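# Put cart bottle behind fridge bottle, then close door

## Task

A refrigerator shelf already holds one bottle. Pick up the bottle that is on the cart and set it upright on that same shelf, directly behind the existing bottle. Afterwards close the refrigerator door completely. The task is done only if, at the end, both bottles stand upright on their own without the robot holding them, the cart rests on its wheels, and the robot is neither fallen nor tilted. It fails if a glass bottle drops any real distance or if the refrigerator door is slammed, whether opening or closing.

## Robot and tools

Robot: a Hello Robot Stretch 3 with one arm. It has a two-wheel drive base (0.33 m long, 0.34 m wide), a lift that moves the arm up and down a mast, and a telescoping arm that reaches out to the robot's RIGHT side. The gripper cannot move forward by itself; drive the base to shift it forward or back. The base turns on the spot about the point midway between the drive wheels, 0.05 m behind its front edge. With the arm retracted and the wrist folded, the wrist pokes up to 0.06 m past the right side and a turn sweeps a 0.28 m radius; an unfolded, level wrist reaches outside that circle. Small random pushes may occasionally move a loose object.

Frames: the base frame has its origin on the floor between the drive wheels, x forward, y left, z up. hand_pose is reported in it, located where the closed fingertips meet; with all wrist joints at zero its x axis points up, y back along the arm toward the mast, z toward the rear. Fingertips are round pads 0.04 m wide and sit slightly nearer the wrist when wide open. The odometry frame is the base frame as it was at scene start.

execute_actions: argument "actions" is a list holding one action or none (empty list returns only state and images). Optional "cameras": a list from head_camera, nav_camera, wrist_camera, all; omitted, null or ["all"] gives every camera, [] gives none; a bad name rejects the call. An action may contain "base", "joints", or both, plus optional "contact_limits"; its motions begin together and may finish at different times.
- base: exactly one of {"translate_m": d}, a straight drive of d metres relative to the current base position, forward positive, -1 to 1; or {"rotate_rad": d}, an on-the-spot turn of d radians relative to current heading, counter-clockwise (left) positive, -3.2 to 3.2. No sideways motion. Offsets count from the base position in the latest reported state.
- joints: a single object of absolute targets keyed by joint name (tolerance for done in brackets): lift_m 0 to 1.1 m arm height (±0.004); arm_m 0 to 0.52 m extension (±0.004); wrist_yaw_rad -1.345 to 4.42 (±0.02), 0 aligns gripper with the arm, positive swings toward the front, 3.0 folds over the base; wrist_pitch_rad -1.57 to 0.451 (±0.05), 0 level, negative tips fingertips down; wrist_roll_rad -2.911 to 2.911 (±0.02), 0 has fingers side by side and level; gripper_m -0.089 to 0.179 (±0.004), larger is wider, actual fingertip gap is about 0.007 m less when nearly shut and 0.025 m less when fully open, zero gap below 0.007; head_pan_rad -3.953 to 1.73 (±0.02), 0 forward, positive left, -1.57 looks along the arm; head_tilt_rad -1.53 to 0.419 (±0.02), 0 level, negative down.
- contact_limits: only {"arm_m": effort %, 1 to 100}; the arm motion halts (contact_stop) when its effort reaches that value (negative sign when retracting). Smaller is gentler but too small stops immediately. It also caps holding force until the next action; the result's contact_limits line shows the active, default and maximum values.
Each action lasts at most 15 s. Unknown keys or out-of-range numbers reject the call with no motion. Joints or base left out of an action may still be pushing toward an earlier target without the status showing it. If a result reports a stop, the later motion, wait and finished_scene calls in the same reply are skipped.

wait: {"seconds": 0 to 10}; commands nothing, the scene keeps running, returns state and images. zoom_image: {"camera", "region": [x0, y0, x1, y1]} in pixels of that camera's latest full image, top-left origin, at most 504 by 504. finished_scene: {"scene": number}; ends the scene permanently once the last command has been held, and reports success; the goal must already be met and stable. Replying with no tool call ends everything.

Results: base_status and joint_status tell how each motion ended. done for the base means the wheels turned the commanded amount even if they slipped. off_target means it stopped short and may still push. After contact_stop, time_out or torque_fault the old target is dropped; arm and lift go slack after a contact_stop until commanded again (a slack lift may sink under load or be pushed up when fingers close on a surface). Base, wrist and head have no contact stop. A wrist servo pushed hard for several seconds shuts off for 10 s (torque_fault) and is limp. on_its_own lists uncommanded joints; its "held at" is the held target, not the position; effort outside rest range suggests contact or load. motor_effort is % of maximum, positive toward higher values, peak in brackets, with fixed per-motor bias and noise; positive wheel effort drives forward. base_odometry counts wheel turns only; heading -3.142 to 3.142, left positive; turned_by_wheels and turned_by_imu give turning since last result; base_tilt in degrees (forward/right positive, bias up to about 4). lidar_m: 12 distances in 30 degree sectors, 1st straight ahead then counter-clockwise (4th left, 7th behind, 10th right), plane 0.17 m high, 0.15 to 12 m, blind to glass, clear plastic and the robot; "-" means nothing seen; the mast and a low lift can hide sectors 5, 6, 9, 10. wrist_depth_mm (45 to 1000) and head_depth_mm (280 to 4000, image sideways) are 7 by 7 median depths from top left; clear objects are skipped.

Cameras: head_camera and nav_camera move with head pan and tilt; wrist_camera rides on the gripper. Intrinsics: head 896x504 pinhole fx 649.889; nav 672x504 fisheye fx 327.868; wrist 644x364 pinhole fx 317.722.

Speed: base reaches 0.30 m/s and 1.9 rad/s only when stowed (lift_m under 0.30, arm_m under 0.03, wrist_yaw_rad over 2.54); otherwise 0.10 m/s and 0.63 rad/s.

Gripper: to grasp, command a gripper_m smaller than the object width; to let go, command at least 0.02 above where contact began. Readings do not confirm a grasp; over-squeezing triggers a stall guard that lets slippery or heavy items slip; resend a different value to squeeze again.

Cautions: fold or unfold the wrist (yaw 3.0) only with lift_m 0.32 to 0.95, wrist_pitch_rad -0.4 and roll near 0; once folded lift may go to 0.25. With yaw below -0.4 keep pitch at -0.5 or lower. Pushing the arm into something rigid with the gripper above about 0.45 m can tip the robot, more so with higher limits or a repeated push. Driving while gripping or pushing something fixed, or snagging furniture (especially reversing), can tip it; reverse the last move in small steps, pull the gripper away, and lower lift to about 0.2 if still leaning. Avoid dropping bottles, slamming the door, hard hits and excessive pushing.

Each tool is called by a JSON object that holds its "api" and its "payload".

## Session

{"api": "execute_actions", "payload": {"actions": []}}

Scene clock: 0.00 s.
base_odometry: x=+0.000 y=+0.000 heading=+0.000 (m, m, rad; odometry frame)
turned_by_wheels: +0.000 (rad since the last result)
turned_by_imu: +0.000 (rad since the last result)
base_tilt: forward=+1.2 right=+1.8 (deg)
lidar_m: 1.56 1.29 1.32 1.81 1.91 2.47 1.64 1.03 1.48 1.39 1.28 1.29
head_depth_mm: 1375 1365 1355 1359 1347 1348 1351 / 1499 1500 1491 1484 1487 1464 1468 / 1650 1645 1655 1638 1631 1634 1633 / 1769 1836 1829 1816 1811 1824 1805 / 1797 2089 2071 2060 2058 2069 2047 / 1792 2325 2419 2364 2386 2395 2305 / 1792 2599 2844 2796 2765 2746 2369
base_status: not commanded
joint_positions: lift_m=+0.489 arm_m=+0.001 wrist_yaw_rad=+2.968 wrist_pitch_rad=-0.435 wrist_roll_rad=+0.003 gripper_m=+0.037 head_pan_rad=+0.002 head_tilt_rad=-0.008
joint_status: not commanded
motor_effort: left_wheel=+0 right_wheel=+0 lift_m=+24 arm_m=+0 wrist_yaw_rad=+1 wrist_pitch_rad=+8 wrist_roll_rad=+0 gripper_m=+0 head_pan_rad=+0 head_tilt_rad=+1 (%)
hand_pose: x=+0.0172 y=+0.0728 z=+0.4980 quat_wxyz=(+0.212, +0.702, +0.092, +0.674) (m; base frame)
wrist_depth_mm: - - - - - - 974 / - - - - - - - / - - - - - - - / - - - - - - - / 956 938 982 927 944 892 886 / 800 790 - 769 772 742 738 / 673 662 660 661 630 640 635
pictures: head_camera (sideways: a quarter turn clockwise sets it upright), nav_camera (sideways: a quarter turn counterclockwise sets it upright), wrist_camera
Images, in order (width x height): head_camera 896x504, nav_camera 672x504, wrist_camera 644x364.

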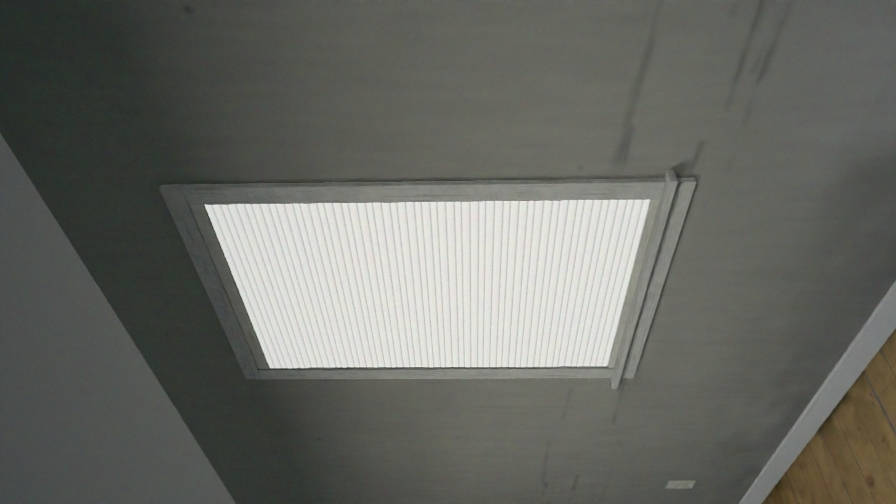

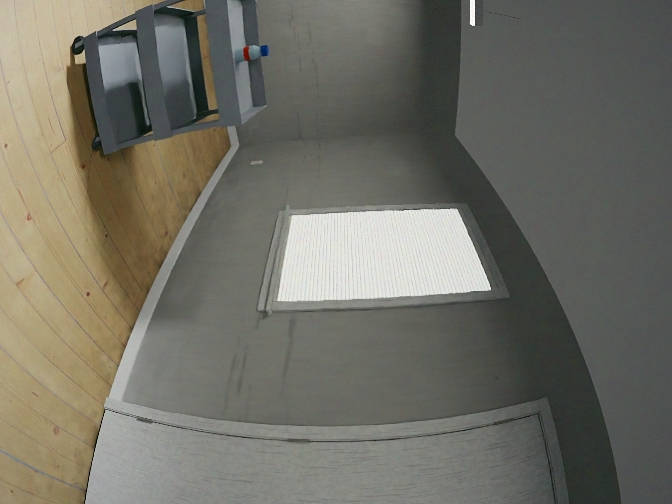

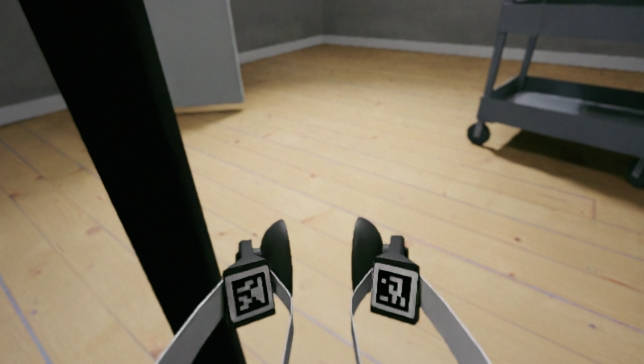

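{"api": "execute_actions", "payload": {"actions": [{"base":{"rotate_rad":1.6},"joints":{"head_tilt_rad":-0.4,"head_pan_rad":0.4,"lift_m":0.28}}], "cameras": ["head_camera","nav_camera"]}}

{"api": "execute_actions", "payload": {"actions": [{"joints":{"head_pan_rad":-0.5}}], "cameras": ["head_camera"]}}

Scene clock: 7.53 s.
base_odometry: x=+0.000 y=+0.000 heading=+1.600 (m, m, rad; odometry frame)
turned_by_wheels: +1.600 (rad since the last result)
turned_by_imu: +1.590 (rad since the last result)
base_tilt: forward=+1.2 right=+1.7 (deg)
lidar_m: 1.81 1.93 2.48 1.63 1.47 1.48 1.39 1.28 1.29 1.59 1.29 1.33
head_depth_mm: 1494 1606 1706 3162 2359 1838 1471 / 1562 1659 1774 1852 2002 1827 1462 / 1628 1719 1844 1981 2134 1834 1455 / 1816 1941 2063 2204 2236 1843 1455 / 2181 2331 2517 2686 2434 1833 1449 / 2124 2261 2406 2571 2458 1827 1449 / 2060 2188 2303 2474 2473 1813 1442
base_status: done
joint_positions: lift_m=+0.280 arm_m=+0.001 wrist_yaw_rad=+2.968 wrist_pitch_rad=-0.436 wrist_roll_rad=+0.003 gripper_m=+0.037 head_pan_rad=+0.393 head_tilt_rad=-0.396
joint_status: all done
motor_effort: left_wheel=-2(9) right_wheel=+4(12) lift_m=+19(19) arm_m=+0(0) wrist_yaw_rad=+1(0) wrist_pitch_rad=+8(8) wrist_roll_rad=+0(1) gripper_m=+0(0) head_pan_rad=+4(39) head_tilt_rad=-2(27) (%)
hand_pose: x=+0.0172 y=+0.0727 z=+0.2889 quat_wxyz=(+0.213, +0.702, +0.092, +0.674) (m; base frame)
wrist_depth_mm: - - - - - - - / - - - - - - - / - - - - - - 967 / 816 - 784 775 759 744 730 / 637 636 645 612 618 605 592 / 524 522 - 529 520 497 492 / 449 - - - 420 428 423
pictures: head_camera (sideways: a quarter turn clockwise sets it upright), nav_camera (sideways: a quarter turn counterclockwise sets it upright)
Images, in order (width x height): head_camera 896x504, nav_camera 672x504.

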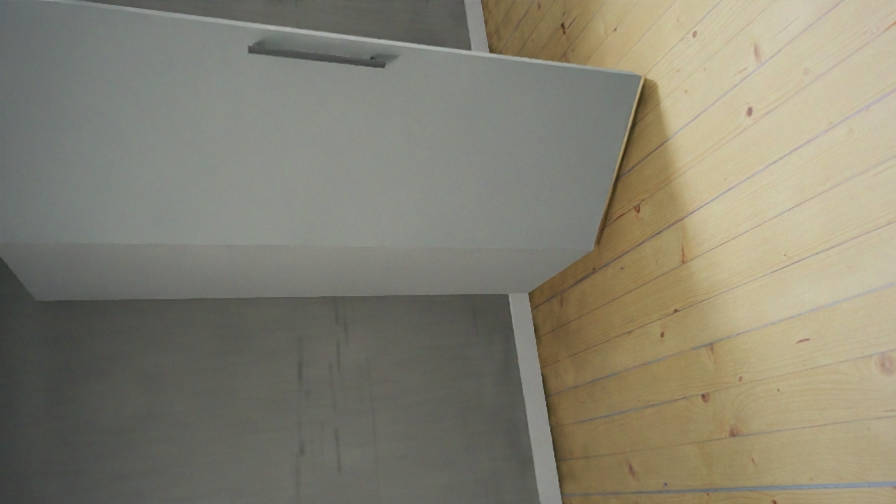

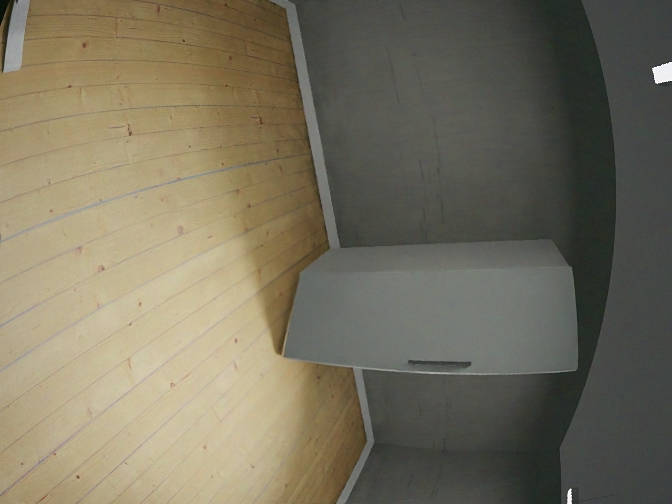

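Scene clock: 8.57 s.
base_odometry: x=+0.000 y=+0.000 heading=+1.600 (m, m, rad; odometry frame)
turned_by_wheels: +0.000 (rad since the last result)
turned_by_imu: +0.000 (rad since the last result)
base_tilt: forward=+1.3 right=+1.8 (deg)
lidar_m: 1.80 1.93 2.48 1.63 1.47 1.48 1.39 1.28 1.28 1.59 1.29 1.33
head_depth_mm: 2787 2927 3067 1612 1591 1651 1465 / 2878 3060 3214 1643 1672 1707 1459 / 2914 3179 3424 3500 2382 1709 1457 / 3006 3205 3490 3623 2462 1833 1457 / 3203 3349 3578 3704 2464 1832 1454 / 3249 3503 3724 3771 2473 1828 1445 / 3421 3567 3801 3838 2467 1819 1445
base_status: not commanded
joint_positions: lift_m=+0.280 arm_m=+0.001 wrist_yaw_rad=+2.968 wrist_pitch_rad=-0.436 wrist_roll_rad=+0.003 gripper_m=+0.037 head_pan_rad=-0.493 head_tilt_rad=-0.396
joint_status: all done
motor_effort: left_wheel=-2(2) right_wheel=+3(4) lift_m=+20(20) arm_m=+0(0) wrist_yaw_rad=+0(1) wrist_pitch_rad=+8(8) wrist_roll_rad=+0(0) gripper_m=+0(0) head_pan_rad=-5(57) head_tilt_rad=-1(1) (%)
hand_pose: x=+0.0172 y=+0.0727 z=+0.2889 quat_wxyz=(+0.213, +0.702, +0.092, +0.674) (m; base frame)
wrist_depth_mm: - - - - - - - / - - - - - - - / - - - - - - 978 / 812 - 789 781 766 744 745 / 643 636 645 615 626 597 590 / 525 522 - 531 518 502 489 / 450 - - - 425 428 426
pictures: head_camera (sideways: a quarter turn clockwise sets it upright)
Images, in order (width x height): head_camera 896x504.

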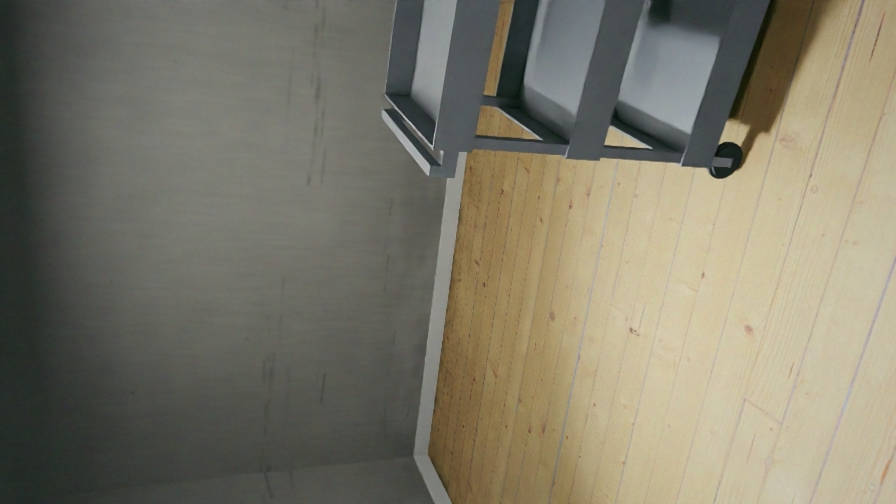

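{"api": "execute_actions", "payload": {"actions": [{"base":{"rotate_rad":-0.28},"joints":{"gripper_m":0}}], "cameras": []}}

{"api": "execute_actions", "payload": {"actions": [{"base":{"translate_m":1.0}}], "cameras": []}}

{"api": "execute_actions", "payload": {"actions": [{"base":{"translate_m":0.4}}], "cameras": []}}

{"api": "execute_actions", "payload": {"actions": [{"base":{"rotate_rad":2.6},"joints":{"head_pan_rad":-1.4,"head_tilt_rad":-0.8}}], "cameras": ["head_camera","nav_camera"]}}

Scene clock: 34.03 s.
base_odometry: x=+0.000 y=+0.000 heading=+1.320 (m, m, rad; odometry frame)
turned_by_wheels: -0.280 (rad since the last result)
turned_by_imu: -0.277 (rad since the last result)
base_tilt: forward=+1.3 right=+1.7 (deg)
lidar_m: 3.27 1.81 2.47 1.96 1.03 1.47 1.39 1.30 1.28 1.35 1.29 1.29
head_depth_mm: 2860 3017 3204 3059 2262 1779 1458 / 2910 3028 3243 1610 1650 1665 1459 / 2879 3026 3276 1608 1669 1691 1464 / 2903 3059 3288 1758 1736 1710 1453 / 2895 3106 3383 1633 2241 1710 1452 / 2891 3065 3317 3509 2453 1819 1451 / 2943 3086 3340 3463 2473 1825 1454
base_status: done
joint_positions: lift_m=+0.280 arm_m=+0.001 wrist_yaw_rad=+2.968 wrist_pitch_rad=-0.436 wrist_roll_rad=+0.003 gripper_m=+0.000 head_pan_rad=-0.493 head_tilt_rad=-0.396
joint_status: all done
motor_effort: left_wheel=+2(8) right_wheel=-3(11) lift_m=+20(19) arm_m=+0(0) wrist_yaw_rad=+0(0) wrist_pitch_rad=+8(8) wrist_roll_rad=+0(0) gripper_m=-2(84) head_pan_rad=-5(5) head_tilt_rad=-2(2) (%)
hand_pose: x=+0.0172 y=+0.0727 z=+0.2889 quat_wxyz=(+0.213, +0.702, +0.092, +0.674) (m; base frame)
wrist_depth_mm: - - - - - - - / - - - - - - - / - - - - - - 972 / 813 - 793 783 756 755 725 / 634 636 632 650 609 600 595 / 524 523 - - 506 499 492 / 447 - - - 429 426 423
pictures: none
No camera images: the call's "cameras" was empty. Leave "cameras" out to get every camera's image.

Scene clock: 39.03 s.
base_odometry: x=+0.248 y=+0.969 heading=+1.320 (m, m, rad; odometry frame)
turned_by_wheels: +0.000 (rad since the last result)
turned_by_imu: +0.000 (rad since the last result)
base_tilt: forward=+1.3 right=+1.7 (deg)
lidar_m: 2.54 0.91 0.99 2.03 2.35 1.86 2.38 1.86 1.85 0.66 0.61 2.47
head_depth_mm: 2124 2241 2368 2583 2471 1833 1414 / 2118 2250 2423 2572 2509 1828 1460 / 2150 2278 2429 2614 2494 1834 1457 / 2124 2296 2453 2600 2481 1830 1448 / 2160 2311 2456 2642 2469 1829 1455 / 2141 2308 2478 2647 2480 1831 1450 / 2161 2313 2468 2615 2461 1831 1445
base_status: done
joint_positions: lift_m=+0.280 arm_m=+0.001 wrist_yaw_rad=+2.968 wrist_pitch_rad=-0.436 wrist_roll_rad=+0.003 gripper_m=+0.000 head_pan_rad=-0.493 head_tilt_rad=-0.396
joint_status: not commanded
motor_effort: left_wheel=+2(10) right_wheel=-3(7) lift_m=+20(20) arm_m=+0(0) wrist_yaw_rad=+0(1) wrist_pitch_rad=+8(8) wrist_roll_rad=+0(1) gripper_m=-2(2) head_pan_rad=-4(5) head_tilt_rad=-2(2) (%)
hand_pose: x=+0.0172 y=+0.0727 z=+0.2889 quat_wxyz=(+0.213, +0.702, +0.092, +0.674) (m; base frame)
wrist_depth_mm: - - - - - 856 693 / - - - - - 884 755 / - - - - - 950 863 / 813 - 789 762 749 740 734 / 644 634 623 647 606 597 595 / 525 519 - - 507 501 492 / 451 - - - 426 429 422
pictures: none
No camera images: the call's "cameras" was empty. Leave "cameras" out to get every camera's image.

Scene clock: 42.03 s.
base_odometry: x=+0.347 y=+1.356 heading=+1.320 (m, m, rad; odometry frame)
turned_by_wheels: +0.000 (rad since the last result)
turned_by_imu: +0.000 (rad since the last result)
base_tilt: forward=+1.3 right=+1.7 (deg)
lidar_m: 2.24 1.72 0.63 0.99 2.58 2.23 2.77 2.13 0.58 0.59 2.18 2.14
head_depth_mm: 1809 1948 2052 2213 2310 1835 1458 / 1822 1942 2062 2238 2349 1831 1450 / 1847 1972 2083 2261 2349 1817 1449 / 1838 1969 2072 2237 2362 1837 1446 / 1846 1956 2131 2249 2355 1847 1455 / 1869 1971 2094 2272 2386 1820 1450 / 1860 1992 2141 2295 2396 1831 1456
base_status: done
joint_positions: lift_m=+0.280 arm_m=+0.001 wrist_yaw_rad=+2.968 wrist_pitch_rad=-0.436 wrist_roll_rad=+0.003 gripper_m=+0.000 head_pan_rad=-0.493 head_tilt_rad=-0.396
joint_status: not commanded
motor_effort: left_wheel=+2(11) right_wheel=-3(8) lift_m=+20(20) arm_m=+0(0) wrist_yaw_rad=+1(0) wrist_pitch_rad=+8(8) wrist_roll_rad=+1(0) gripper_m=-3(3) head_pan_rad=-5(5) head_tilt_rad=-1(1) (%)
hand_pose: x=+0.0172 y=+0.0727 z=+0.2889 quat_wxyz=(+0.213, +0.702, +0.092, +0.674) (m; base frame)
wrist_depth_mm: - - - - 628 - - / - - - - 695 - - / - - - - 775 - 989 / 829 - 796 781 757 759 746 / 634 634 625 651 612 603 590 / 526 526 - - 512 502 490 / 449 - - - 429 427 424
pictures: none
No camera images: the call's "cameras" was empty. Leave "cameras" out to get every camera's image.

Scene clock: 44.83 s.
base_odometry: x=+0.347 y=+1.356 heading=-2.363 (m, m, rad; odometry frame)
turned_by_wheels: +2.600 (rad since the last result)
turned_by_imu: +2.578 (rad since the last result)
base_tilt: forward=+1.3 right=+1.8 (deg)
lidar_m: 2.24 2.76 2.14 0.60 0.58 2.20 2.13 2.24 1.74 0.64 0.94 2.49
head_depth_mm: 951 1088 1807 1935 1587 1344 1169 / 564 1100 1307 1554 1584 1348 1166 / 536 609 702 856 1475 1310 1161 / 603 676 782 927 1122 1304 1168 / 714 827 979 1199 1485 1329 1161 / 869 1039 1897 1853 1560 1330 1157 / 1558 1761 2072 1895 1544 1319 1160
base_status: done
joint_positions: lift_m=+0.280 arm_m=+0.001 wrist_yaw_rad=+2.968 wrist_pitch_rad=-0.436 wrist_roll_rad=+0.003 gripper_m=+0.000 head_pan_rad=-1.393 head_tilt_rad=-0.790
joint_status: all done
motor_effort: left_wheel=-2(9) right_wheel=+3(15) lift_m=+20(20) arm_m=-1(1) wrist_yaw_rad=+0(1) wrist_pitch_rad=+8(8) wrist_roll_rad=+1(0) gripper_m=-3(2) head_pan_rad=-4(58) head_tilt_rad=-3(28) (%)
hand_pose: x=+0.0172 y=+0.0727 z=+0.2889 quat_wxyz=(+0.213, +0.702, +0.092, +0.674) (m; base frame)
wrist_depth_mm: - - - - - - - / - - - - - - - / 600 - - - - - 975 / 733 - 796 777 764 745 733 / 637 637 621 647 608 601 584 / 533 530 - - 510 498 489 / 449 - - - 431 429 426
pictures: head_camera (sideways: a quarter turn clockwise sets it upright), nav_camera (sideways: a quarter turn counterclockwise sets it upright)
Images, in order (width x height): head_camera 896x504, nav_camera 672x504.

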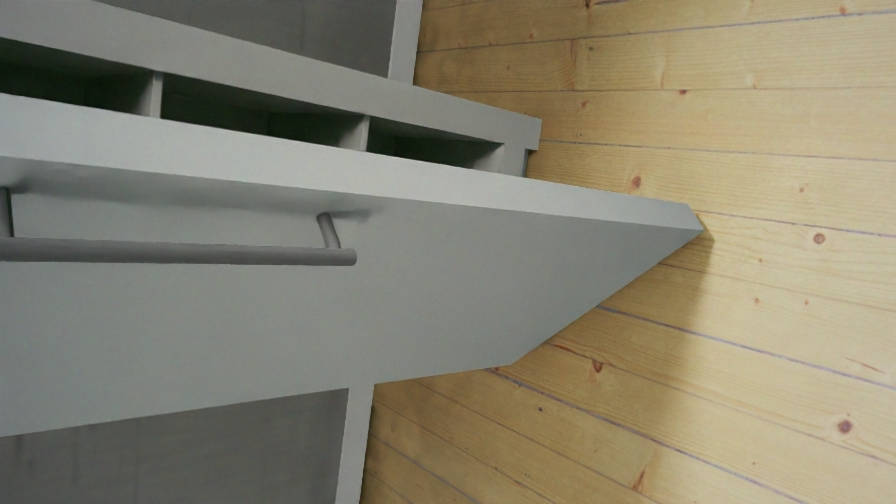

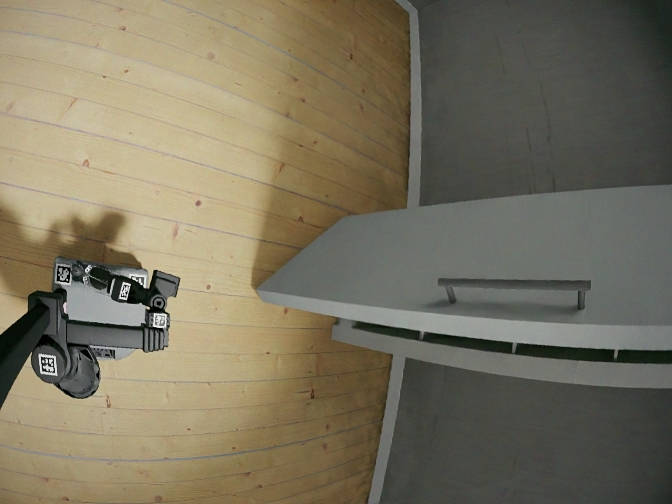

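{"api": "execute_actions", "payload": {"actions": [{"base":{"translate_m":-0.2},"joints":{"lift_m":0.4,"wrist_pitch_rad":-0.4}}], "cameras": []}}

{"api": "execute_actions", "payload": {"actions": [{"joints":{"wrist_yaw_rad":0}}], "cameras": []}}

{"api": "execute_actions", "payload": {"actions": [{"joints":{"wrist_pitch_rad":0,"arm_m":0.35}}]}}

Scene clock: 55.53 s.
base_odometry: x=+0.490 y=+1.497 heading=-2.363 (m, m, rad; odometry frame)
turned_by_wheels: +0.000 (rad since the last result)
turned_by_imu: +0.001 (rad since the last result)
base_tilt: forward=+1.2 right=+1.8 (deg)
lidar_m: 2.42 2.87 2.14 0.56 0.62 2.00 1.94 2.03 1.73 0.69 0.67 2.48
head_depth_mm: 1407 1592 1832 1921 1584 1349 1175 / 1418 1608 1852 1931 1580 1338 1164 / 979 1097 1307 1761 1568 1338 1155 / 1318 1540 1531 1708 1564 1334 1156 / 1211 1510 774 920 1109 1304 1155 / 554 642 774 1025 1450 1324 1151 / 605 807 1123 1783 1546 1325 1160
base_status: done
joint_positions: lift_m=+0.400 arm_m=+0.001 wrist_yaw_rad=+2.968 wrist_pitch_rad=-0.419 wrist_roll_rad=+0.003 gripper_m=+0.000 head_pan_rad=-1.393 head_tilt_rad=-0.790
joint_status: all done
motor_effort: left_wheel=-2(12) right_wheel=+3(9) lift_m=+26(28) arm_m=-1(1) wrist_yaw_rad=+0(0) wrist_pitch_rad=+11(13) wrist_roll_rad=+0(0) gripper_m=-3(2) head_pan_rad=-5(4) head_tilt_rad=-4(4) (%)
hand_pose: x=+0.0176 y=+0.0749 z=+0.4123 quat_wxyz=(+0.207, +0.702, +0.086, +0.676) (m; base frame)
wrist_depth_mm: - 532 533 - - - - / - - - - - - - / - - - - - - - / - - 694 978 - 996 967 / 856 829 828 851 806 782 763 / 690 690 699 - 667 653 642 / 582 579 567 570 564 559 558
pictures: none
No camera images: the call's "cameras" was empty. Leave "cameras" out to get every camera's image.

Scene clock: 58.03 s.
base_odometry: x=+0.490 y=+1.497 heading=-2.363 (m, m, rad; odometry frame)
turned_by_wheels: +0.000 (rad since the last result)
turned_by_imu: +0.000 (rad since the last result)
base_tilt: forward=+1.2 right=+1.9 (deg)
lidar_m: 2.43 2.86 2.14 0.56 0.62 1.99 1.94 2.03 1.73 0.69 0.67 2.47
head_depth_mm: 1400 1593 1794 1930 1593 1350 1167 / 1409 1599 1849 1912 1583 1339 1172 / 985 1093 1308 1761 1586 1337 1169 / 1313 1534 1548 1719 1583 1333 1167 / 1213 1504 771 918 1103 1298 1157 / 552 643 776 1023 1456 1329 1154 / 605 808 1132 1779 1548 1329 1161
base_status: not commanded
joint_positions: lift_m=+0.400 arm_m=+0.001 wrist_yaw_rad=+0.003 wrist_pitch_rad=-0.419 wrist_roll_rad=+0.003 gripper_m=+0.000 head_pan_rad=-1.393 head_tilt_rad=-0.790
joint_status: all done
motor_effort: left_wheel=-2(2) right_wheel=+3(3) lift_m=+26(26) arm_m=-1(1) wrist_yaw_rad=-2(2) wrist_pitch_rad=+11(11) wrist_roll_rad=+1(1) gripper_m=-2(3) head_pan_rad=-4(4) head_tilt_rad=-4(4) (%)
hand_pose: x=-0.0209 y=-0.3704 z=+0.4123 quat_wxyz=(+0.691, +0.148, -0.692, -0.147) (m; base frame)
wrist_depth_mm: 657 368 - - - - - / - 397 - - - - - / - 436 - - - - - / - 502 988 994 - - 975 / 851 770 779 851 812 790 774 / 699 679 635 - 668 661 648 / 581 579 575 570 564 561 557
pictures: none
No camera images: the call's "cameras" was empty. Leave "cameras" out to get every camera's image.

Scene clock: 61.80 s.
base_odometry: x=+0.490 y=+1.497 heading=-2.363 (m, m, rad; odometry frame)
turned_by_wheels: +0.000 (rad since the last result)
turned_by_imu: +0.001 (rad since the last result)
base_tilt: forward=+1.1 right=+1.8 (deg)
lidar_m: 2.43 2.86 2.15 0.56 0.62 1.99 1.94 2.03 1.73 0.69 0.67 2.47
head_depth_mm: 1404 1581 1813 1937 1591 1341 1166 / 1421 1613 1858 1935 1592 1366 1164 / 981 1106 1310 1774 1656 1308 1170 / 1314 1537 1550 1719 1567 1340 1159 / 1213 1495 776 919 1103 1307 1156 / 552 641 771 1026 1457 1327 1155 / 604 793 1125 1781 1557 1329 1152
base_status: not commanded
joint_positions: lift_m=+0.400 arm_m=+0.350 wrist_yaw_rad=+0.001 wrist_pitch_rad=-0.021 wrist_roll_rad=+0.003 gripper_m=+0.000 head_pan_rad=-1.393 head_tilt_rad=-0.790
joint_status: all done
motor_effort: left_wheel=-2(2) right_wheel=+2(3) lift_m=+26(26) arm_m=+4(6) wrist_yaw_rad=+0(2) wrist_pitch_rad=+12(13) wrist_roll_rad=+0(1) gripper_m=-3(3) head_pan_rad=-5(5) head_tilt_rad=-4(4) (%)
hand_pose: x=-0.0212 y=-0.7504 z=+0.5090 quat_wxyz=(+0.706, +0.008, -0.708, -0.007) (m; base frame)
wrist_depth_mm: 644 860 899 - - - - / 636 918 919 - - - - / 631 762 941 - - - - / 622 796 956 998 - - - / 620 898 - 842 - - - / 622 861 969 - - - - / 622 740 720 816 900 878 879
pictures: head_camera (sideways: a quarter turn clockwise sets it upright), nav_camera (sideways: a quarter turn counterclockwise sets it upright), wrist_camera
Images, in order (width x height): head_camera 896x504, nav_camera 672x504, wrist_camera 644x364.

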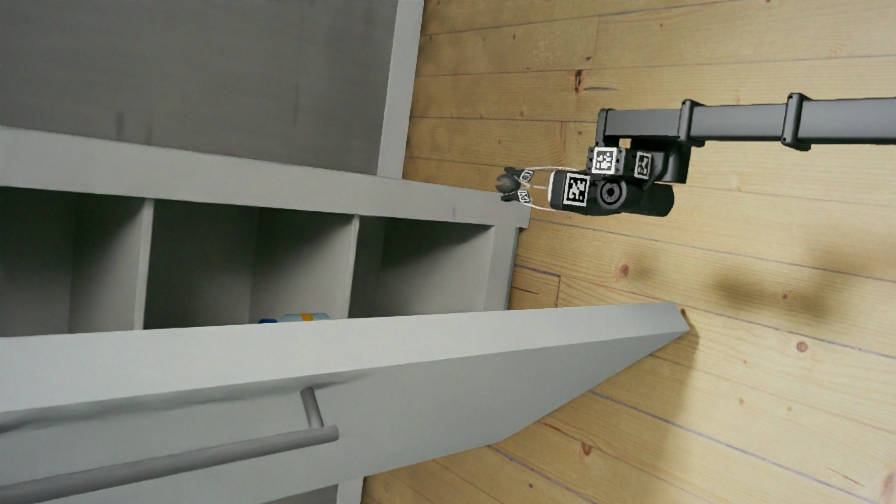

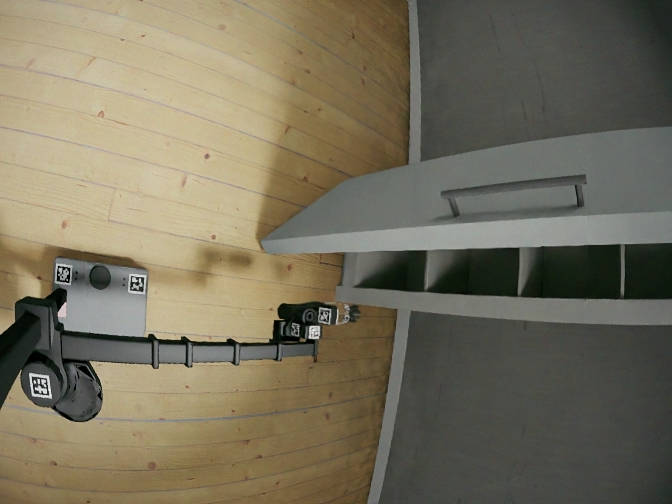

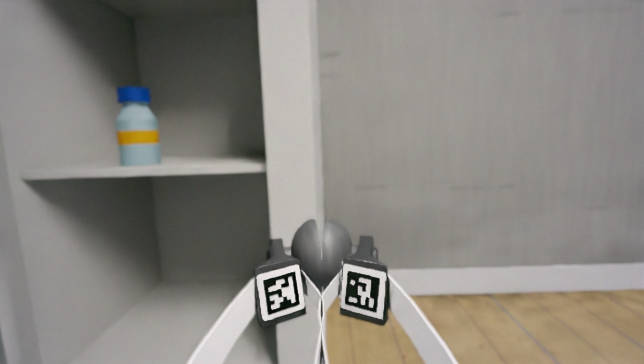

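{"api": "execute_actions", "payload": {"actions": [{"base":{"translate_m":0.17},"joints":{"arm_m":0.41}}], "cameras": []}}

{"api": "execute_actions", "payload": {"actions": [{"base":{"translate_m":0.12}}], "cameras": ["nav_camera","head_camera"]}}

Scene clock: 69.93 s.
base_odometry: x=+0.369 y=+1.377 heading=-2.363 (m, m, rad; odometry frame)
turned_by_wheels: +0.000 (rad since the last result)
turned_by_imu: +0.000 (rad since the last result)
base_tilt: forward=+1.3 right=+1.7 (deg)
lidar_m: 2.26 2.79 2.14 0.58 0.59 2.16 2.10 2.20 1.73 0.61 0.78 2.48
head_depth_mm: 933 1535 1815 1928 1587 1337 1175 / 1271 1103 1273 1769 1616 1344 1170 / 1267 1497 1487 1721 - 1345 1170 / 506 574 668 799 1007 1280 1161 / 555 615 752 989 1293 1327 1160 / 759 921 1168 1783 1565 1328 1152 / 1536 1786 2088 1870 1552 1327 1150
base_status: done
joint_positions: lift_m=+0.400 arm_m=+0.410 wrist_yaw_rad=-0.002 wrist_pitch_rad=-0.021 wrist_roll_rad=+0.003 gripper_m=+0.000 head_pan_rad=-1.393 head_tilt_rad=-0.790
joint_status: all done
motor_effort: left_wheel=-2(15) right_wheel=+3(32) lift_m=+26(26) arm_m=+5(5) wrist_yaw_rad=+2(15) wrist_pitch_rad=+12(12) wrist_roll_rad=+0(1) gripper_m=-3(4) head_pan_rad=-5(4) head_tilt_rad=-4(3) (%)
hand_pose: x=-0.0221 y=-0.8104 z=+0.5090 quat_wxyz=(+0.706, +0.007, -0.708, -0.009) (m; base frame)
wrist_depth_mm: 458 648 857 853 449 961 973 / 462 645 869 875 458 983 984 / 470 641 890 883 468 - - / 487 590 903 901 481 - - / 496 632 927 926 492 - - / 510 615 942 - - - - / 454 612 722 700 524 879 861
pictures: none
No camera images: the call's "cameras" was empty. Leave "cameras" out to get every camera's image.

Scene clock: 72.50 s.
base_odometry: x=+0.283 y=+1.293 heading=-2.363 (m, m, rad; odometry frame)
turned_by_wheels: +0.000 (rad since the last result)
turned_by_imu: +0.000 (rad since the last result)
base_tilt: forward=+1.4 right=+1.8 (deg)
lidar_m: 2.14 2.66 2.14 0.81 0.71 0.89 2.22 2.33 1.16 0.55 0.87 2.48
head_depth_mm: 1255 1094 1231 1819 1579 1347 1171 / 1289 1501 1501 1640 1596 1352 1172 / 1295 1525 1384 1746 - 1336 1158 / 449 512 598 719 927 1250 1164 / 513 650 681 1103 1456 1302 1161 / 969 1704 2022 1879 1573 1328 1159 / 1566 1788 2064 1900 1564 1322 1158
base_status: done
joint_positions: lift_m=+0.400 arm_m=+0.410 wrist_yaw_rad=-0.002 wrist_pitch_rad=-0.021 wrist_roll_rad=+0.003 gripper_m=+0.000 head_pan_rad=-1.393 head_tilt_rad=-0.790
joint_status: not commanded
motor_effort: left_wheel=-2(9) right_wheel=+2(14) lift_m=+26(27) arm_m=+4(5) wrist_yaw_rad=+2(2) wrist_pitch_rad=+12(12) wrist_roll_rad=+0(1) gripper_m=-3(2) head_pan_rad=-4(5) head_tilt_rad=-4(3) (%)
hand_pose: x=-0.0219 y=-0.8104 z=+0.5090 quat_wxyz=(+0.706, +0.007, -0.708, -0.008) (m; base frame)
wrist_depth_mm: 285 459 845 862 664 448 965 / 275 470 865 879 680 458 972 / 265 474 751 895 682 471 - / 256 487 654 909 611 - - / 247 498 827 940 712 - - / 238 505 707 - 620 - - / 232 494 662 715 636 803 859
pictures: head_camera (sideways: a quarter turn clockwise sets it upright), nav_camera (sideways: a quarter turn counterclockwise sets it upright)
Images, in order (width x height): head_camera 896x504, nav_camera 672x504.

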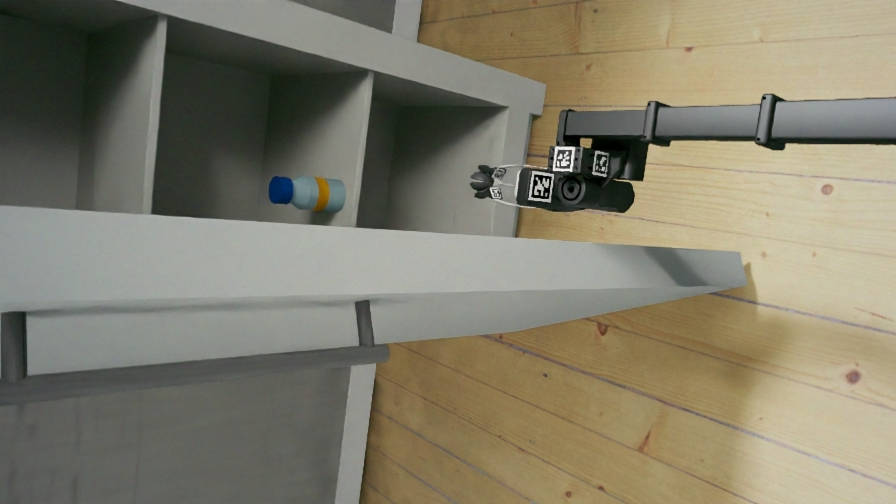

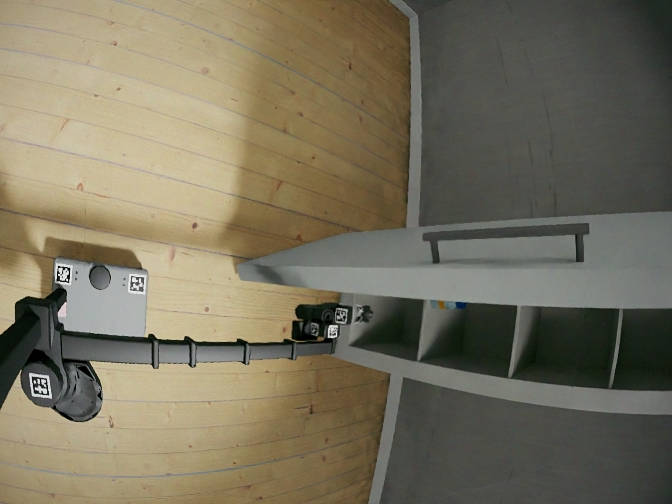

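{"api": "execute_actions", "payload": {"actions": [{"base":{"translate_m":0.2},"joints":{"arm_m":0.48}}], "cameras": []}}

{"api": "execute_actions", "payload": {"actions": [{"base":{"translate_m":0.08},"joints":{"head_pan_rad":-1.57,"head_tilt_rad":-0.6}}]}}

Scene clock: 80.30 s.
base_odometry: x=+0.141 y=+1.153 heading=-2.363 (m, m, rad; odometry frame)
turned_by_wheels: +0.000 (rad since the last result)
turned_by_imu: -0.001 (rad since the last result)
base_tilt: forward=+1.2 right=+1.8 (deg)
lidar_m: 1.94 2.46 2.11 2.07 0.72 0.83 2.42 2.34 1.21 0.51 0.53 2.42
head_depth_mm: 1278 1480 1456 1664 1566 1348 1169 / 1288 1500 1438 1724 1596 1339 1159 / 964 1110 1366 1678 1502 1347 1161 / 436 511 618 777 1057 1282 1162 / 417 482 562 692 1489 1276 1160 / 485 1691 2016 1894 1547 1324 1156 / 1567 1784 2097 1888 1551 1329 1159
base_status: done
joint_positions: lift_m=+0.400 arm_m=+0.480 wrist_yaw_rad=+0.002 wrist_pitch_rad=-0.021 wrist_roll_rad=+0.002 gripper_m=+0.000 head_pan_rad=-1.393 head_tilt_rad=-0.790
joint_status: all done
motor_effort: left_wheel=-1(18) right_wheel=+0(58) lift_m=+27(27) arm_m=+4(3) wrist_yaw_rad=-1(3) wrist_pitch_rad=+12(12) wrist_roll_rad=+1(1) gripper_m=-2(2) head_pan_rad=-4(5) head_tilt_rad=-4(4) (%)
hand_pose: x=-0.0210 y=-0.8804 z=+0.5091 quat_wxyz=(+0.707, +0.008, -0.708, -0.007) (m; base frame)
wrist_depth_mm: 123 168 341 794 795 683 450 / 122 167 337 811 809 682 454 / 121 164 330 846 810 697 458 / 121 164 323 554 841 606 438 / 120 162 316 871 873 711 462 / 119 160 275 - 888 706 466 / 118 159 347 670 697 655 469
pictures: none
No camera images: the call's "cameras" was empty. Leave "cameras" out to get every camera's image.

Scene clock: 82.07 s.
base_odometry: x=+0.084 y=+1.097 heading=-2.365 (m, m, rad; odometry frame)
turned_by_wheels: -0.002 (rad since the last result)
turned_by_imu: -0.010 (rad since the last result)
base_tilt: forward=+1.2 right=+1.8 (deg)
lidar_m: 1.87 1.88 2.12 2.07 0.77 0.79 2.50 2.37 1.23 0.51 1.78 2.34
head_depth_mm: 1276 1330 1252 1362 1601 1528 1271 / 1332 1449 1620 1612 1617 1511 1265 / 1331 1440 1608 1598 1674 1510 1266 / 972 1074 1214 1447 1619 1391 1227 / 402 437 486 548 624 748 933 / 407 472 1696 1885 1852 1491 1258 / 1426 1527 1719 1973 1874 1495 1249
base_status: done
joint_positions: lift_m=+0.400 arm_m=+0.480 wrist_yaw_rad=-0.030 wrist_pitch_rad=-0.020 wrist_roll_rad=+0.002 gripper_m=+0.000 head_pan_rad=-1.563 head_tilt_rad=-0.605
joint_status: all done
on_its_own: left_wheel is at rest, and its effort (-26) is outside its rest range (-18 to +18); right_wheel is at rest, and its effort (+63) is outside its rest range (-18 to +18); wrist_yaw_rad is at rest, and its effort (+25) is outside its rest range (-12 to +12)
motor_effort: left_wheel=-26(32) right_wheel=+63(66) lift_m=+26(26) arm_m=+4(4) wrist_yaw_rad=+25(26) wrist_pitch_rad=+12(12) wrist_roll_rad=+1(1) gripper_m=-3(2) head_pan_rad=-4(24) head_tilt_rad=+3(19) (%)
hand_pose: x=-0.0291 y=-0.8803 z=+0.5092 quat_wxyz=(+0.706, -0.003, -0.708, -0.018) (m; base frame)
wrist_depth_mm: - 70 145 793 808 735 494 / - 69 141 817 822 737 501 / - 68 139 837 501 708 510 / - 67 135 437 870 665 484 / - 67 132 428 890 763 515 / - 66 113 - 894 774 517 / - 65 148 643 699 671 520
pictures: head_camera (sideways: a quarter turn clockwise sets it upright), nav_camera (sideways: a quarter turn counterclockwise sets it upright), wrist_camera
Images, in order (width x height): head_camera 896x504, nav_camera 672x504, wrist_camera 644x364.

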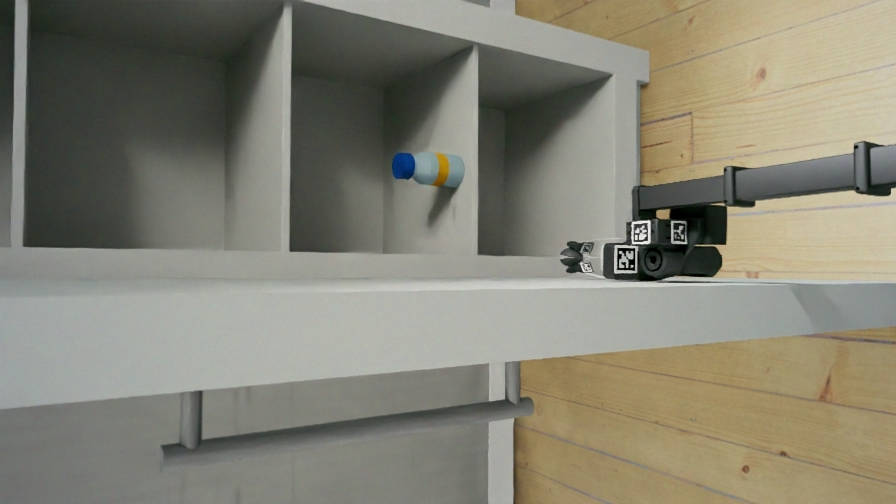

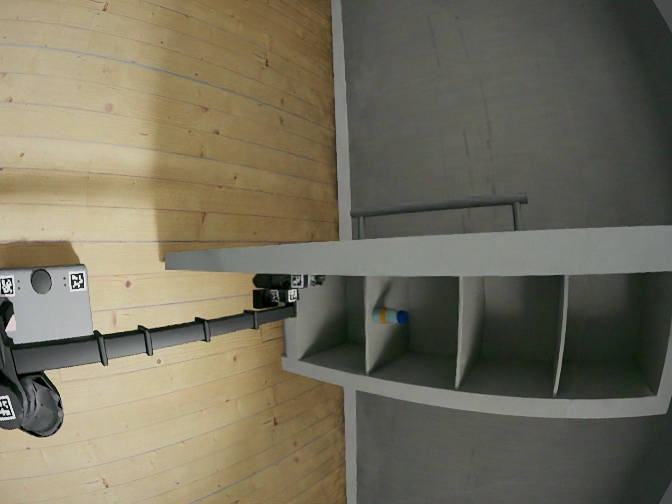

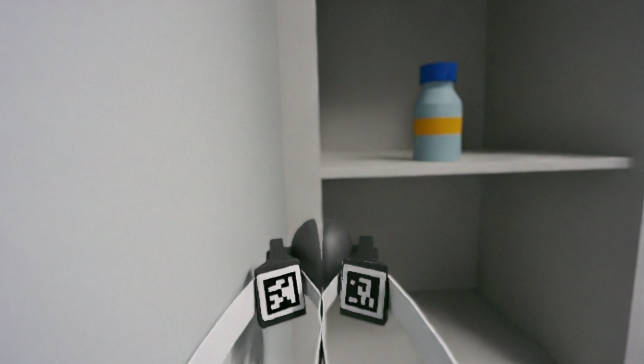

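{"api": "execute_actions", "payload": {"actions": [{"base":{"translate_m":-0.2},"joints":{"arm_m":0,"wrist_yaw_rad":0,"lift_m":0.62,"wrist_pitch_rad":-0.25,"gripper_m":0.11}}], "cameras": []}}

{"api": "execute_actions", "payload": {"actions": [{"base":{"rotate_rad":-1.46}}], "cameras": []}}

{"api": "execute_actions", "payload": {"actions": [{"base":{"translate_m":0.33}}], "cameras": ["nav_camera"]}}

{"api": "execute_actions", "payload": {"actions": [{"base":{"rotate_rad":1.57},"joints":{"lift_m":0.7,"head_tilt_rad":-0.7}}]}}

Scene clock: 115.23 s.
base_odometry: x=+0.226 y=+1.237 heading=-2.365 (m, m, rad; odometry frame)
turned_by_wheels: +0.000 (rad since the last result)
turned_by_imu: +0.003 (rad since the last result)
base_tilt: forward=+1.4 right=+1.6 (deg)
lidar_m: 2.07 2.57 2.12 1.03 0.71 0.85 2.30 2.36 1.17 0.80 0.55 2.47
head_depth_mm: 960 1551 1759 1999 1872 1521 1260 / 1131 1122 1197 1358 1695 1509 1259 / 1326 1450 1597 1522 1617 1514 1262 / 1319 1430 1626 1521 1678 1504 1259 / 1310 1410 1556 1510 1586 1493 1254 / 953 1006 1090 1097 1108 1112 1121 / 695 698 700 703 706 756 888
base_status: done
joint_positions: lift_m=+0.620 arm_m=+0.001 wrist_yaw_rad=-0.048 wrist_pitch_rad=-0.264 wrist_roll_rad=+0.002 gripper_m=+0.110 head_pan_rad=-1.563 head_tilt_rad=-0.605
joint_status: wrist_yaw_rad off_target (ended at -0.048, target +0.000); the others done
joint sent to its limit — the command would take arm_m past its lower limit, so that joint was sent only as far as its limit.
on_its_own: wrist_yaw_rad is held at -0.047, not at your +0.000, by its stall guard, which is not easing now
motor_effort: left_wheel=-1(9) right_wheel=+0(14) lift_m=+27(28) arm_m=-5(6) wrist_yaw_rad=+1(9) wrist_pitch_rad=+8(10) wrist_roll_rad=+1(1) gripper_m=+0(77) head_pan_rad=-4(4) head_tilt_rad=+3(2) (%)
hand_pose: x=-0.0331 y=-0.3871 z=+0.6683 quat_wxyz=(+0.698, +0.076, -0.703, -0.110) (m; base frame)
wrist_depth_mm: 319 472 848 - 931 - - / 315 467 845 - - - - / 312 460 887 - - - - / 308 451 932 - - - - / 307 445 973 - - - - / 306 387 - - - - - / 325 461 881 913 910 879 905
pictures: none
No camera images: the call's "cameras" was empty. Leave "cameras" out to get every camera's image.

Scene clock: 118.50 s.
base_odometry: x=+0.226 y=+1.237 heading=+2.458 (m, m, rad; odometry frame)
turned_by_wheels: -1.460 (rad since the last result)
turned_by_imu: -1.451 (rad since the last result)
base_tilt: forward=+1.4 right=+1.8 (deg)
lidar_m: 0.57 0.55 2.49 2.07 2.61 2.09 0.82 0.65 2.32 2.30 2.13 1.17
head_depth_mm: 1905 2082 2367 2465 1874 1511 1262 / 1940 2123 2363 2499 1887 1504 1272 / 1965 2169 2396 2464 1862 1496 1251 / 1969 2190 2391 2467 1856 1489 1257 / 1998 2180 2431 2434 1871 1498 1257 / 2028 2211 2482 2414 1860 1498 1249 / 2039 2232 2516 2446 1851 1487 1251
base_status: done
joint_positions: lift_m=+0.620 arm_m=+0.001 wrist_yaw_rad=-0.048 wrist_pitch_rad=-0.264 wrist_roll_rad=+0.002 gripper_m=+0.110 head_pan_rad=-1.563 head_tilt_rad=-0.605
joint_status: not commanded
on_its_own: wrist_yaw_rad is held at -0.047, not at your +0.000, by its stall guard, which is not easing now
motor_effort: left_wheel=+2(6) right_wheel=-4(9) lift_m=+27(27) arm_m=-5(5) wrist_yaw_rad=+1(2) wrist_pitch_rad=+8(8) wrist_roll_rad=+1(1) gripper_m=+0(0) head_pan_rad=-4(4) head_tilt_rad=+3(3) (%)
hand_pose: x=-0.0331 y=-0.3871 z=+0.6683 quat_wxyz=(+0.698, +0.076, -0.703, -0.110) (m; base frame)
wrist_depth_mm: - - - - - - - / - - - - - - - / - - - - - - - / - - - - - - - / - - - - - - - / - - - - - - - / 956 895 926 918 922 892 890
pictures: none
No camera images: the call's "cameras" was empty. Leave "cameras" out to get every camera's image.

Scene clock: 123.17 s.
base_odometry: x=-0.030 y=+1.445 heading=+2.458 (m, m, rad; odometry frame)
turned_by_wheels: +0.000 (rad since the last result)
turned_by_imu: +0.000 (rad since the last result)
base_tilt: forward=+1.3 right=+1.8 (deg)
lidar_m: 0.46 0.25 0.29 2.14 2.13 2.42 1.00 0.96 2.38 2.35 1.73 0.87
head_depth_mm: 1959 2155 2375 2490 1870 1501 1267 / 1960 2174 2392 2459 1878 1505 1264 / 1983 2199 2420 2444 1851 1503 1264 / 2008 2216 2470 2422 1874 1490 1258 / 2018 2253 2514 2453 1841 1490 1249 / 2059 2269 2541 2435 1846 1496 1265 / 2073 2284 2593 2403 1837 1484 1251
base_status: done
joint_positions: lift_m=+0.620 arm_m=+0.001 wrist_yaw_rad=-0.048 wrist_pitch_rad=-0.264 wrist_roll_rad=+0.002 gripper_m=+0.110 head_pan_rad=-1.563 head_tilt_rad=-0.605
joint_status: not commanded
on_its_own: wrist_yaw_rad is held at -0.047, not at your +0.000, by its stall guard, which is not easing now
motor_effort: left_wheel=+2(7) right_wheel=-3(6) lift_m=+26(26) arm_m=-5(5) wrist_yaw_rad=+2(1) wrist_pitch_rad=+8(8) wrist_roll_rad=+1(1) gripper_m=+0(0) head_pan_rad=-4(4) head_tilt_rad=+3(3) (%)
hand_pose: x=-0.0331 y=-0.3871 z=+0.6683 quat_wxyz=(+0.698, +0.076, -0.703, -0.110) (m; base frame)
wrist_depth_mm: - - - - - - - / - - - - - - - / - - - - - - - / - - - - - - - / - - - - - - - / - - - - - - - / 956 893 938 933 914 869 874
pictures: nav_camera (sideways: a quarter turn counterclockwise sets it upright)
Images, in order (width x height): nav_camera 672x504.

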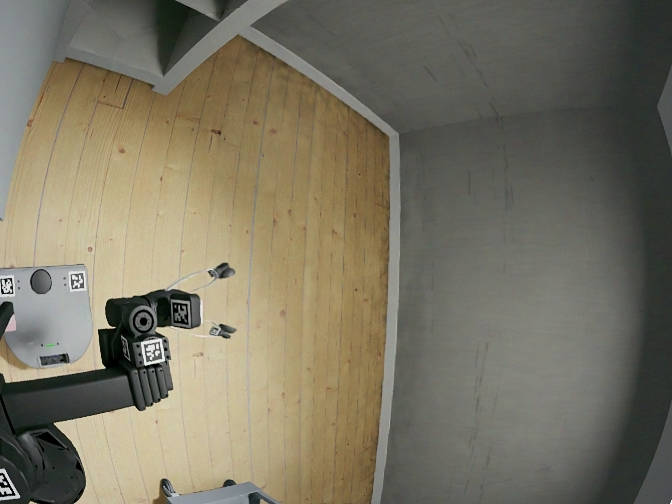

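Scene clock: 126.60 s.
base_odometry: x=-0.029 y=+1.445 heading=-2.255 (m, m, rad; odometry frame)
turned_by_wheels: +1.570 (rad since the last result)
turned_by_imu: +1.562 (rad since the last result)
base_tilt: forward=+1.4 right=+1.7 (deg)
lidar_m: 2.15 2.12 2.42 1.01 0.96 2.37 2.35 1.74 0.87 0.46 0.25 0.29
head_depth_mm: 1017 1105 959 1176 1131 1323 1217 / 1028 1108 1303 1277 1462 1347 1227 / 1040 1118 1307 1265 1500 1350 1235 / 1015 1067 1058 1222 1446 1356 - / 676 753 826 934 1071 1128 1154 / 514 537 563 594 628 666 707 / 385 397 411 426 443 462 482
base_status: done
joint_positions: lift_m=+0.700 arm_m=+0.001 wrist_yaw_rad=-0.048 wrist_pitch_rad=-0.265 wrist_roll_rad=+0.002 gripper_m=+0.110 head_pan_rad=-1.563 head_tilt_rad=-0.691
joint_status: all done
on_its_own: wrist_yaw_rad is held at -0.047, not at your +0.000, by its stall guard, which is not easing now
motor_effort: left_wheel=-3(6) right_wheel=+4(9) lift_m=+27(27) arm_m=-5(5) wrist_yaw_rad=+1(1) wrist_pitch_rad=+9(8) wrist_roll_rad=+1(1) gripper_m=+0(0) head_pan_rad=-5(5) head_tilt_rad=-4(14) (%)
hand_pose: x=-0.0331 y=-0.3871 z=+0.7482 quat_wxyz=(+0.698, +0.077, -0.703, -0.111) (m; base frame)
wrist_depth_mm: 199 270 497 882 890 592 493 / 198 270 491 948 912 621 991 / 199 269 489 995 972 625 - / 199 270 487 782 827 625 - / 198 268 548 857 685 626 - / 198 238 542 - - 658 - / 193 284 483 836 862 745 999
pictures: head_camera (sideways: a quarter turn clockwise sets it upright), nav_camera (sideways: a quarter turn counterclockwise sets it upright), wrist_camera
Images, in order (width x height): head_camera 896x504, nav_camera 672x504, wrist_camera 644x364.

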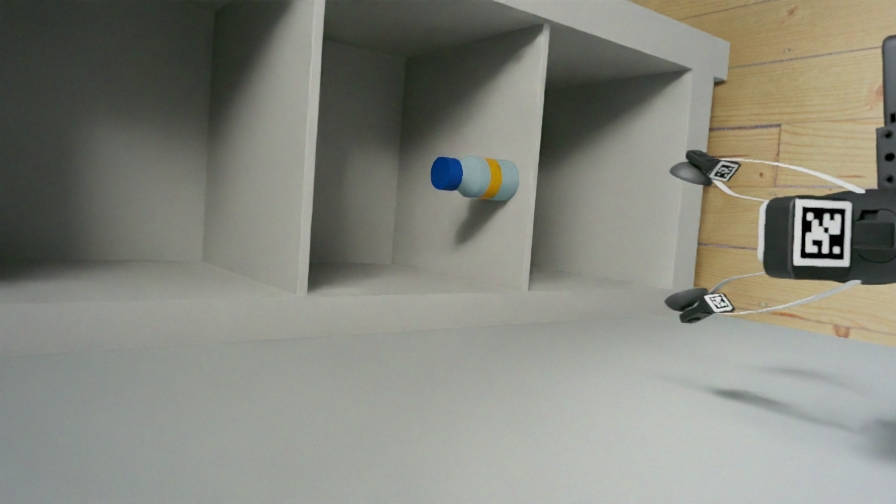

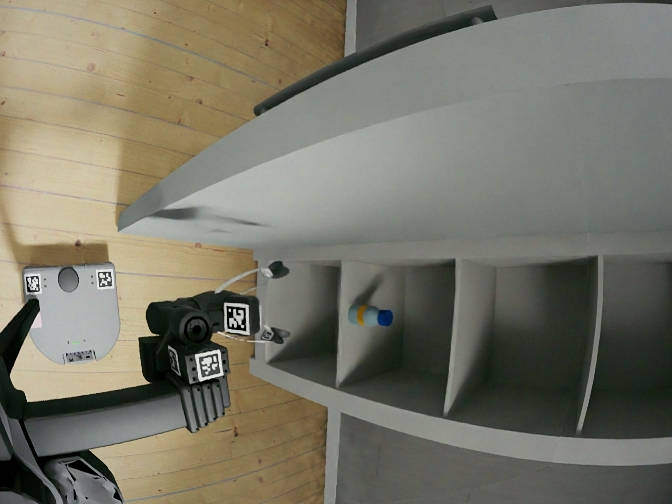

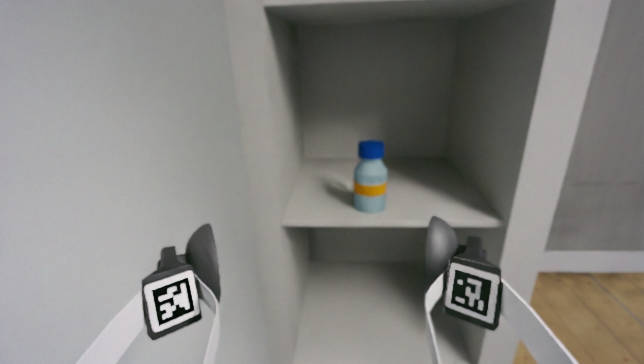

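{"api": "execute_actions", "payload": {"actions": [{"base":{"translate_m":-0.12},"joints":{"wrist_yaw_rad":0.005,"arm_m":0.3,"lift_m":0.655,"gripper_m":0.12}}], "cameras": ["wrist_camera"]}}

Scene clock: 146.20 s.
base_odometry: x=+0.046 y=+1.538 heading=-2.255 (m, m, rad; odometry frame)
turned_by_wheels: +0.000 (rad since the last result)
turned_by_imu: +0.001 (rad since the last result)
base_tilt: forward=+1.2 right=+1.7 (deg)
lidar_m: 2.25 2.26 2.44 0.93 0.98 2.25 2.23 1.71 0.82 0.78 0.37 0.34
head_depth_mm: 904 848 824 919 1629 1417 1212 / 1015 1093 954 1195 1111 1267 - / 1028 1110 1293 1273 - 1342 1205 / 1037 1111 1297 1272 - 1347 1205 / 1025 1074 1068 1214 1404 1342 1204 / 742 787 860 958 1077 1131 1153 / 649 678 704 729 754 787 827
base_status: done
joint_positions: lift_m=+0.655 arm_m=+0.300 wrist_yaw_rad=+0.004 wrist_pitch_rad=-0.265 wrist_roll_rad=+0.002 gripper_m=+0.120 head_pan_rad=-1.563 head_tilt_rad=-0.691
joint_status: all done
motor_effort: left_wheel=-2(7) right_wheel=+3(6) lift_m=+19(22) arm_m=+5(5) wrist_yaw_rad=+1(2) wrist_pitch_rad=+9(9) wrist_roll_rad=+1(1) gripper_m=+0(46) head_pan_rad=-5(5) head_tilt_rad=-4(4) (%)
hand_pose: x=-0.0206 y=-0.6856 z=+0.7035 quat_wxyz=(+0.701, +0.095, -0.701, -0.093) (m; base frame)
wrist_depth_mm: 242 289 493 610 594 539 325 / 261 293 501 655 633 531 326 / 275 293 502 694 675 532 328 / 288 298 507 671 692 533 325 / 265 316 498 362 513 481 323 / 266 337 408 372 399 410 324 / 265 373 509 762 751 443 304
pictures: wrist_camera
Images, in order (width x height): wrist_camera 644x364.

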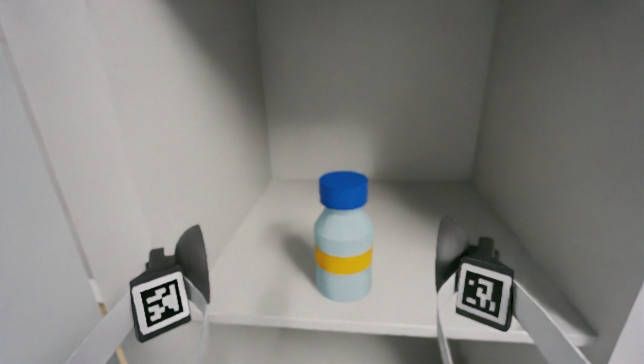

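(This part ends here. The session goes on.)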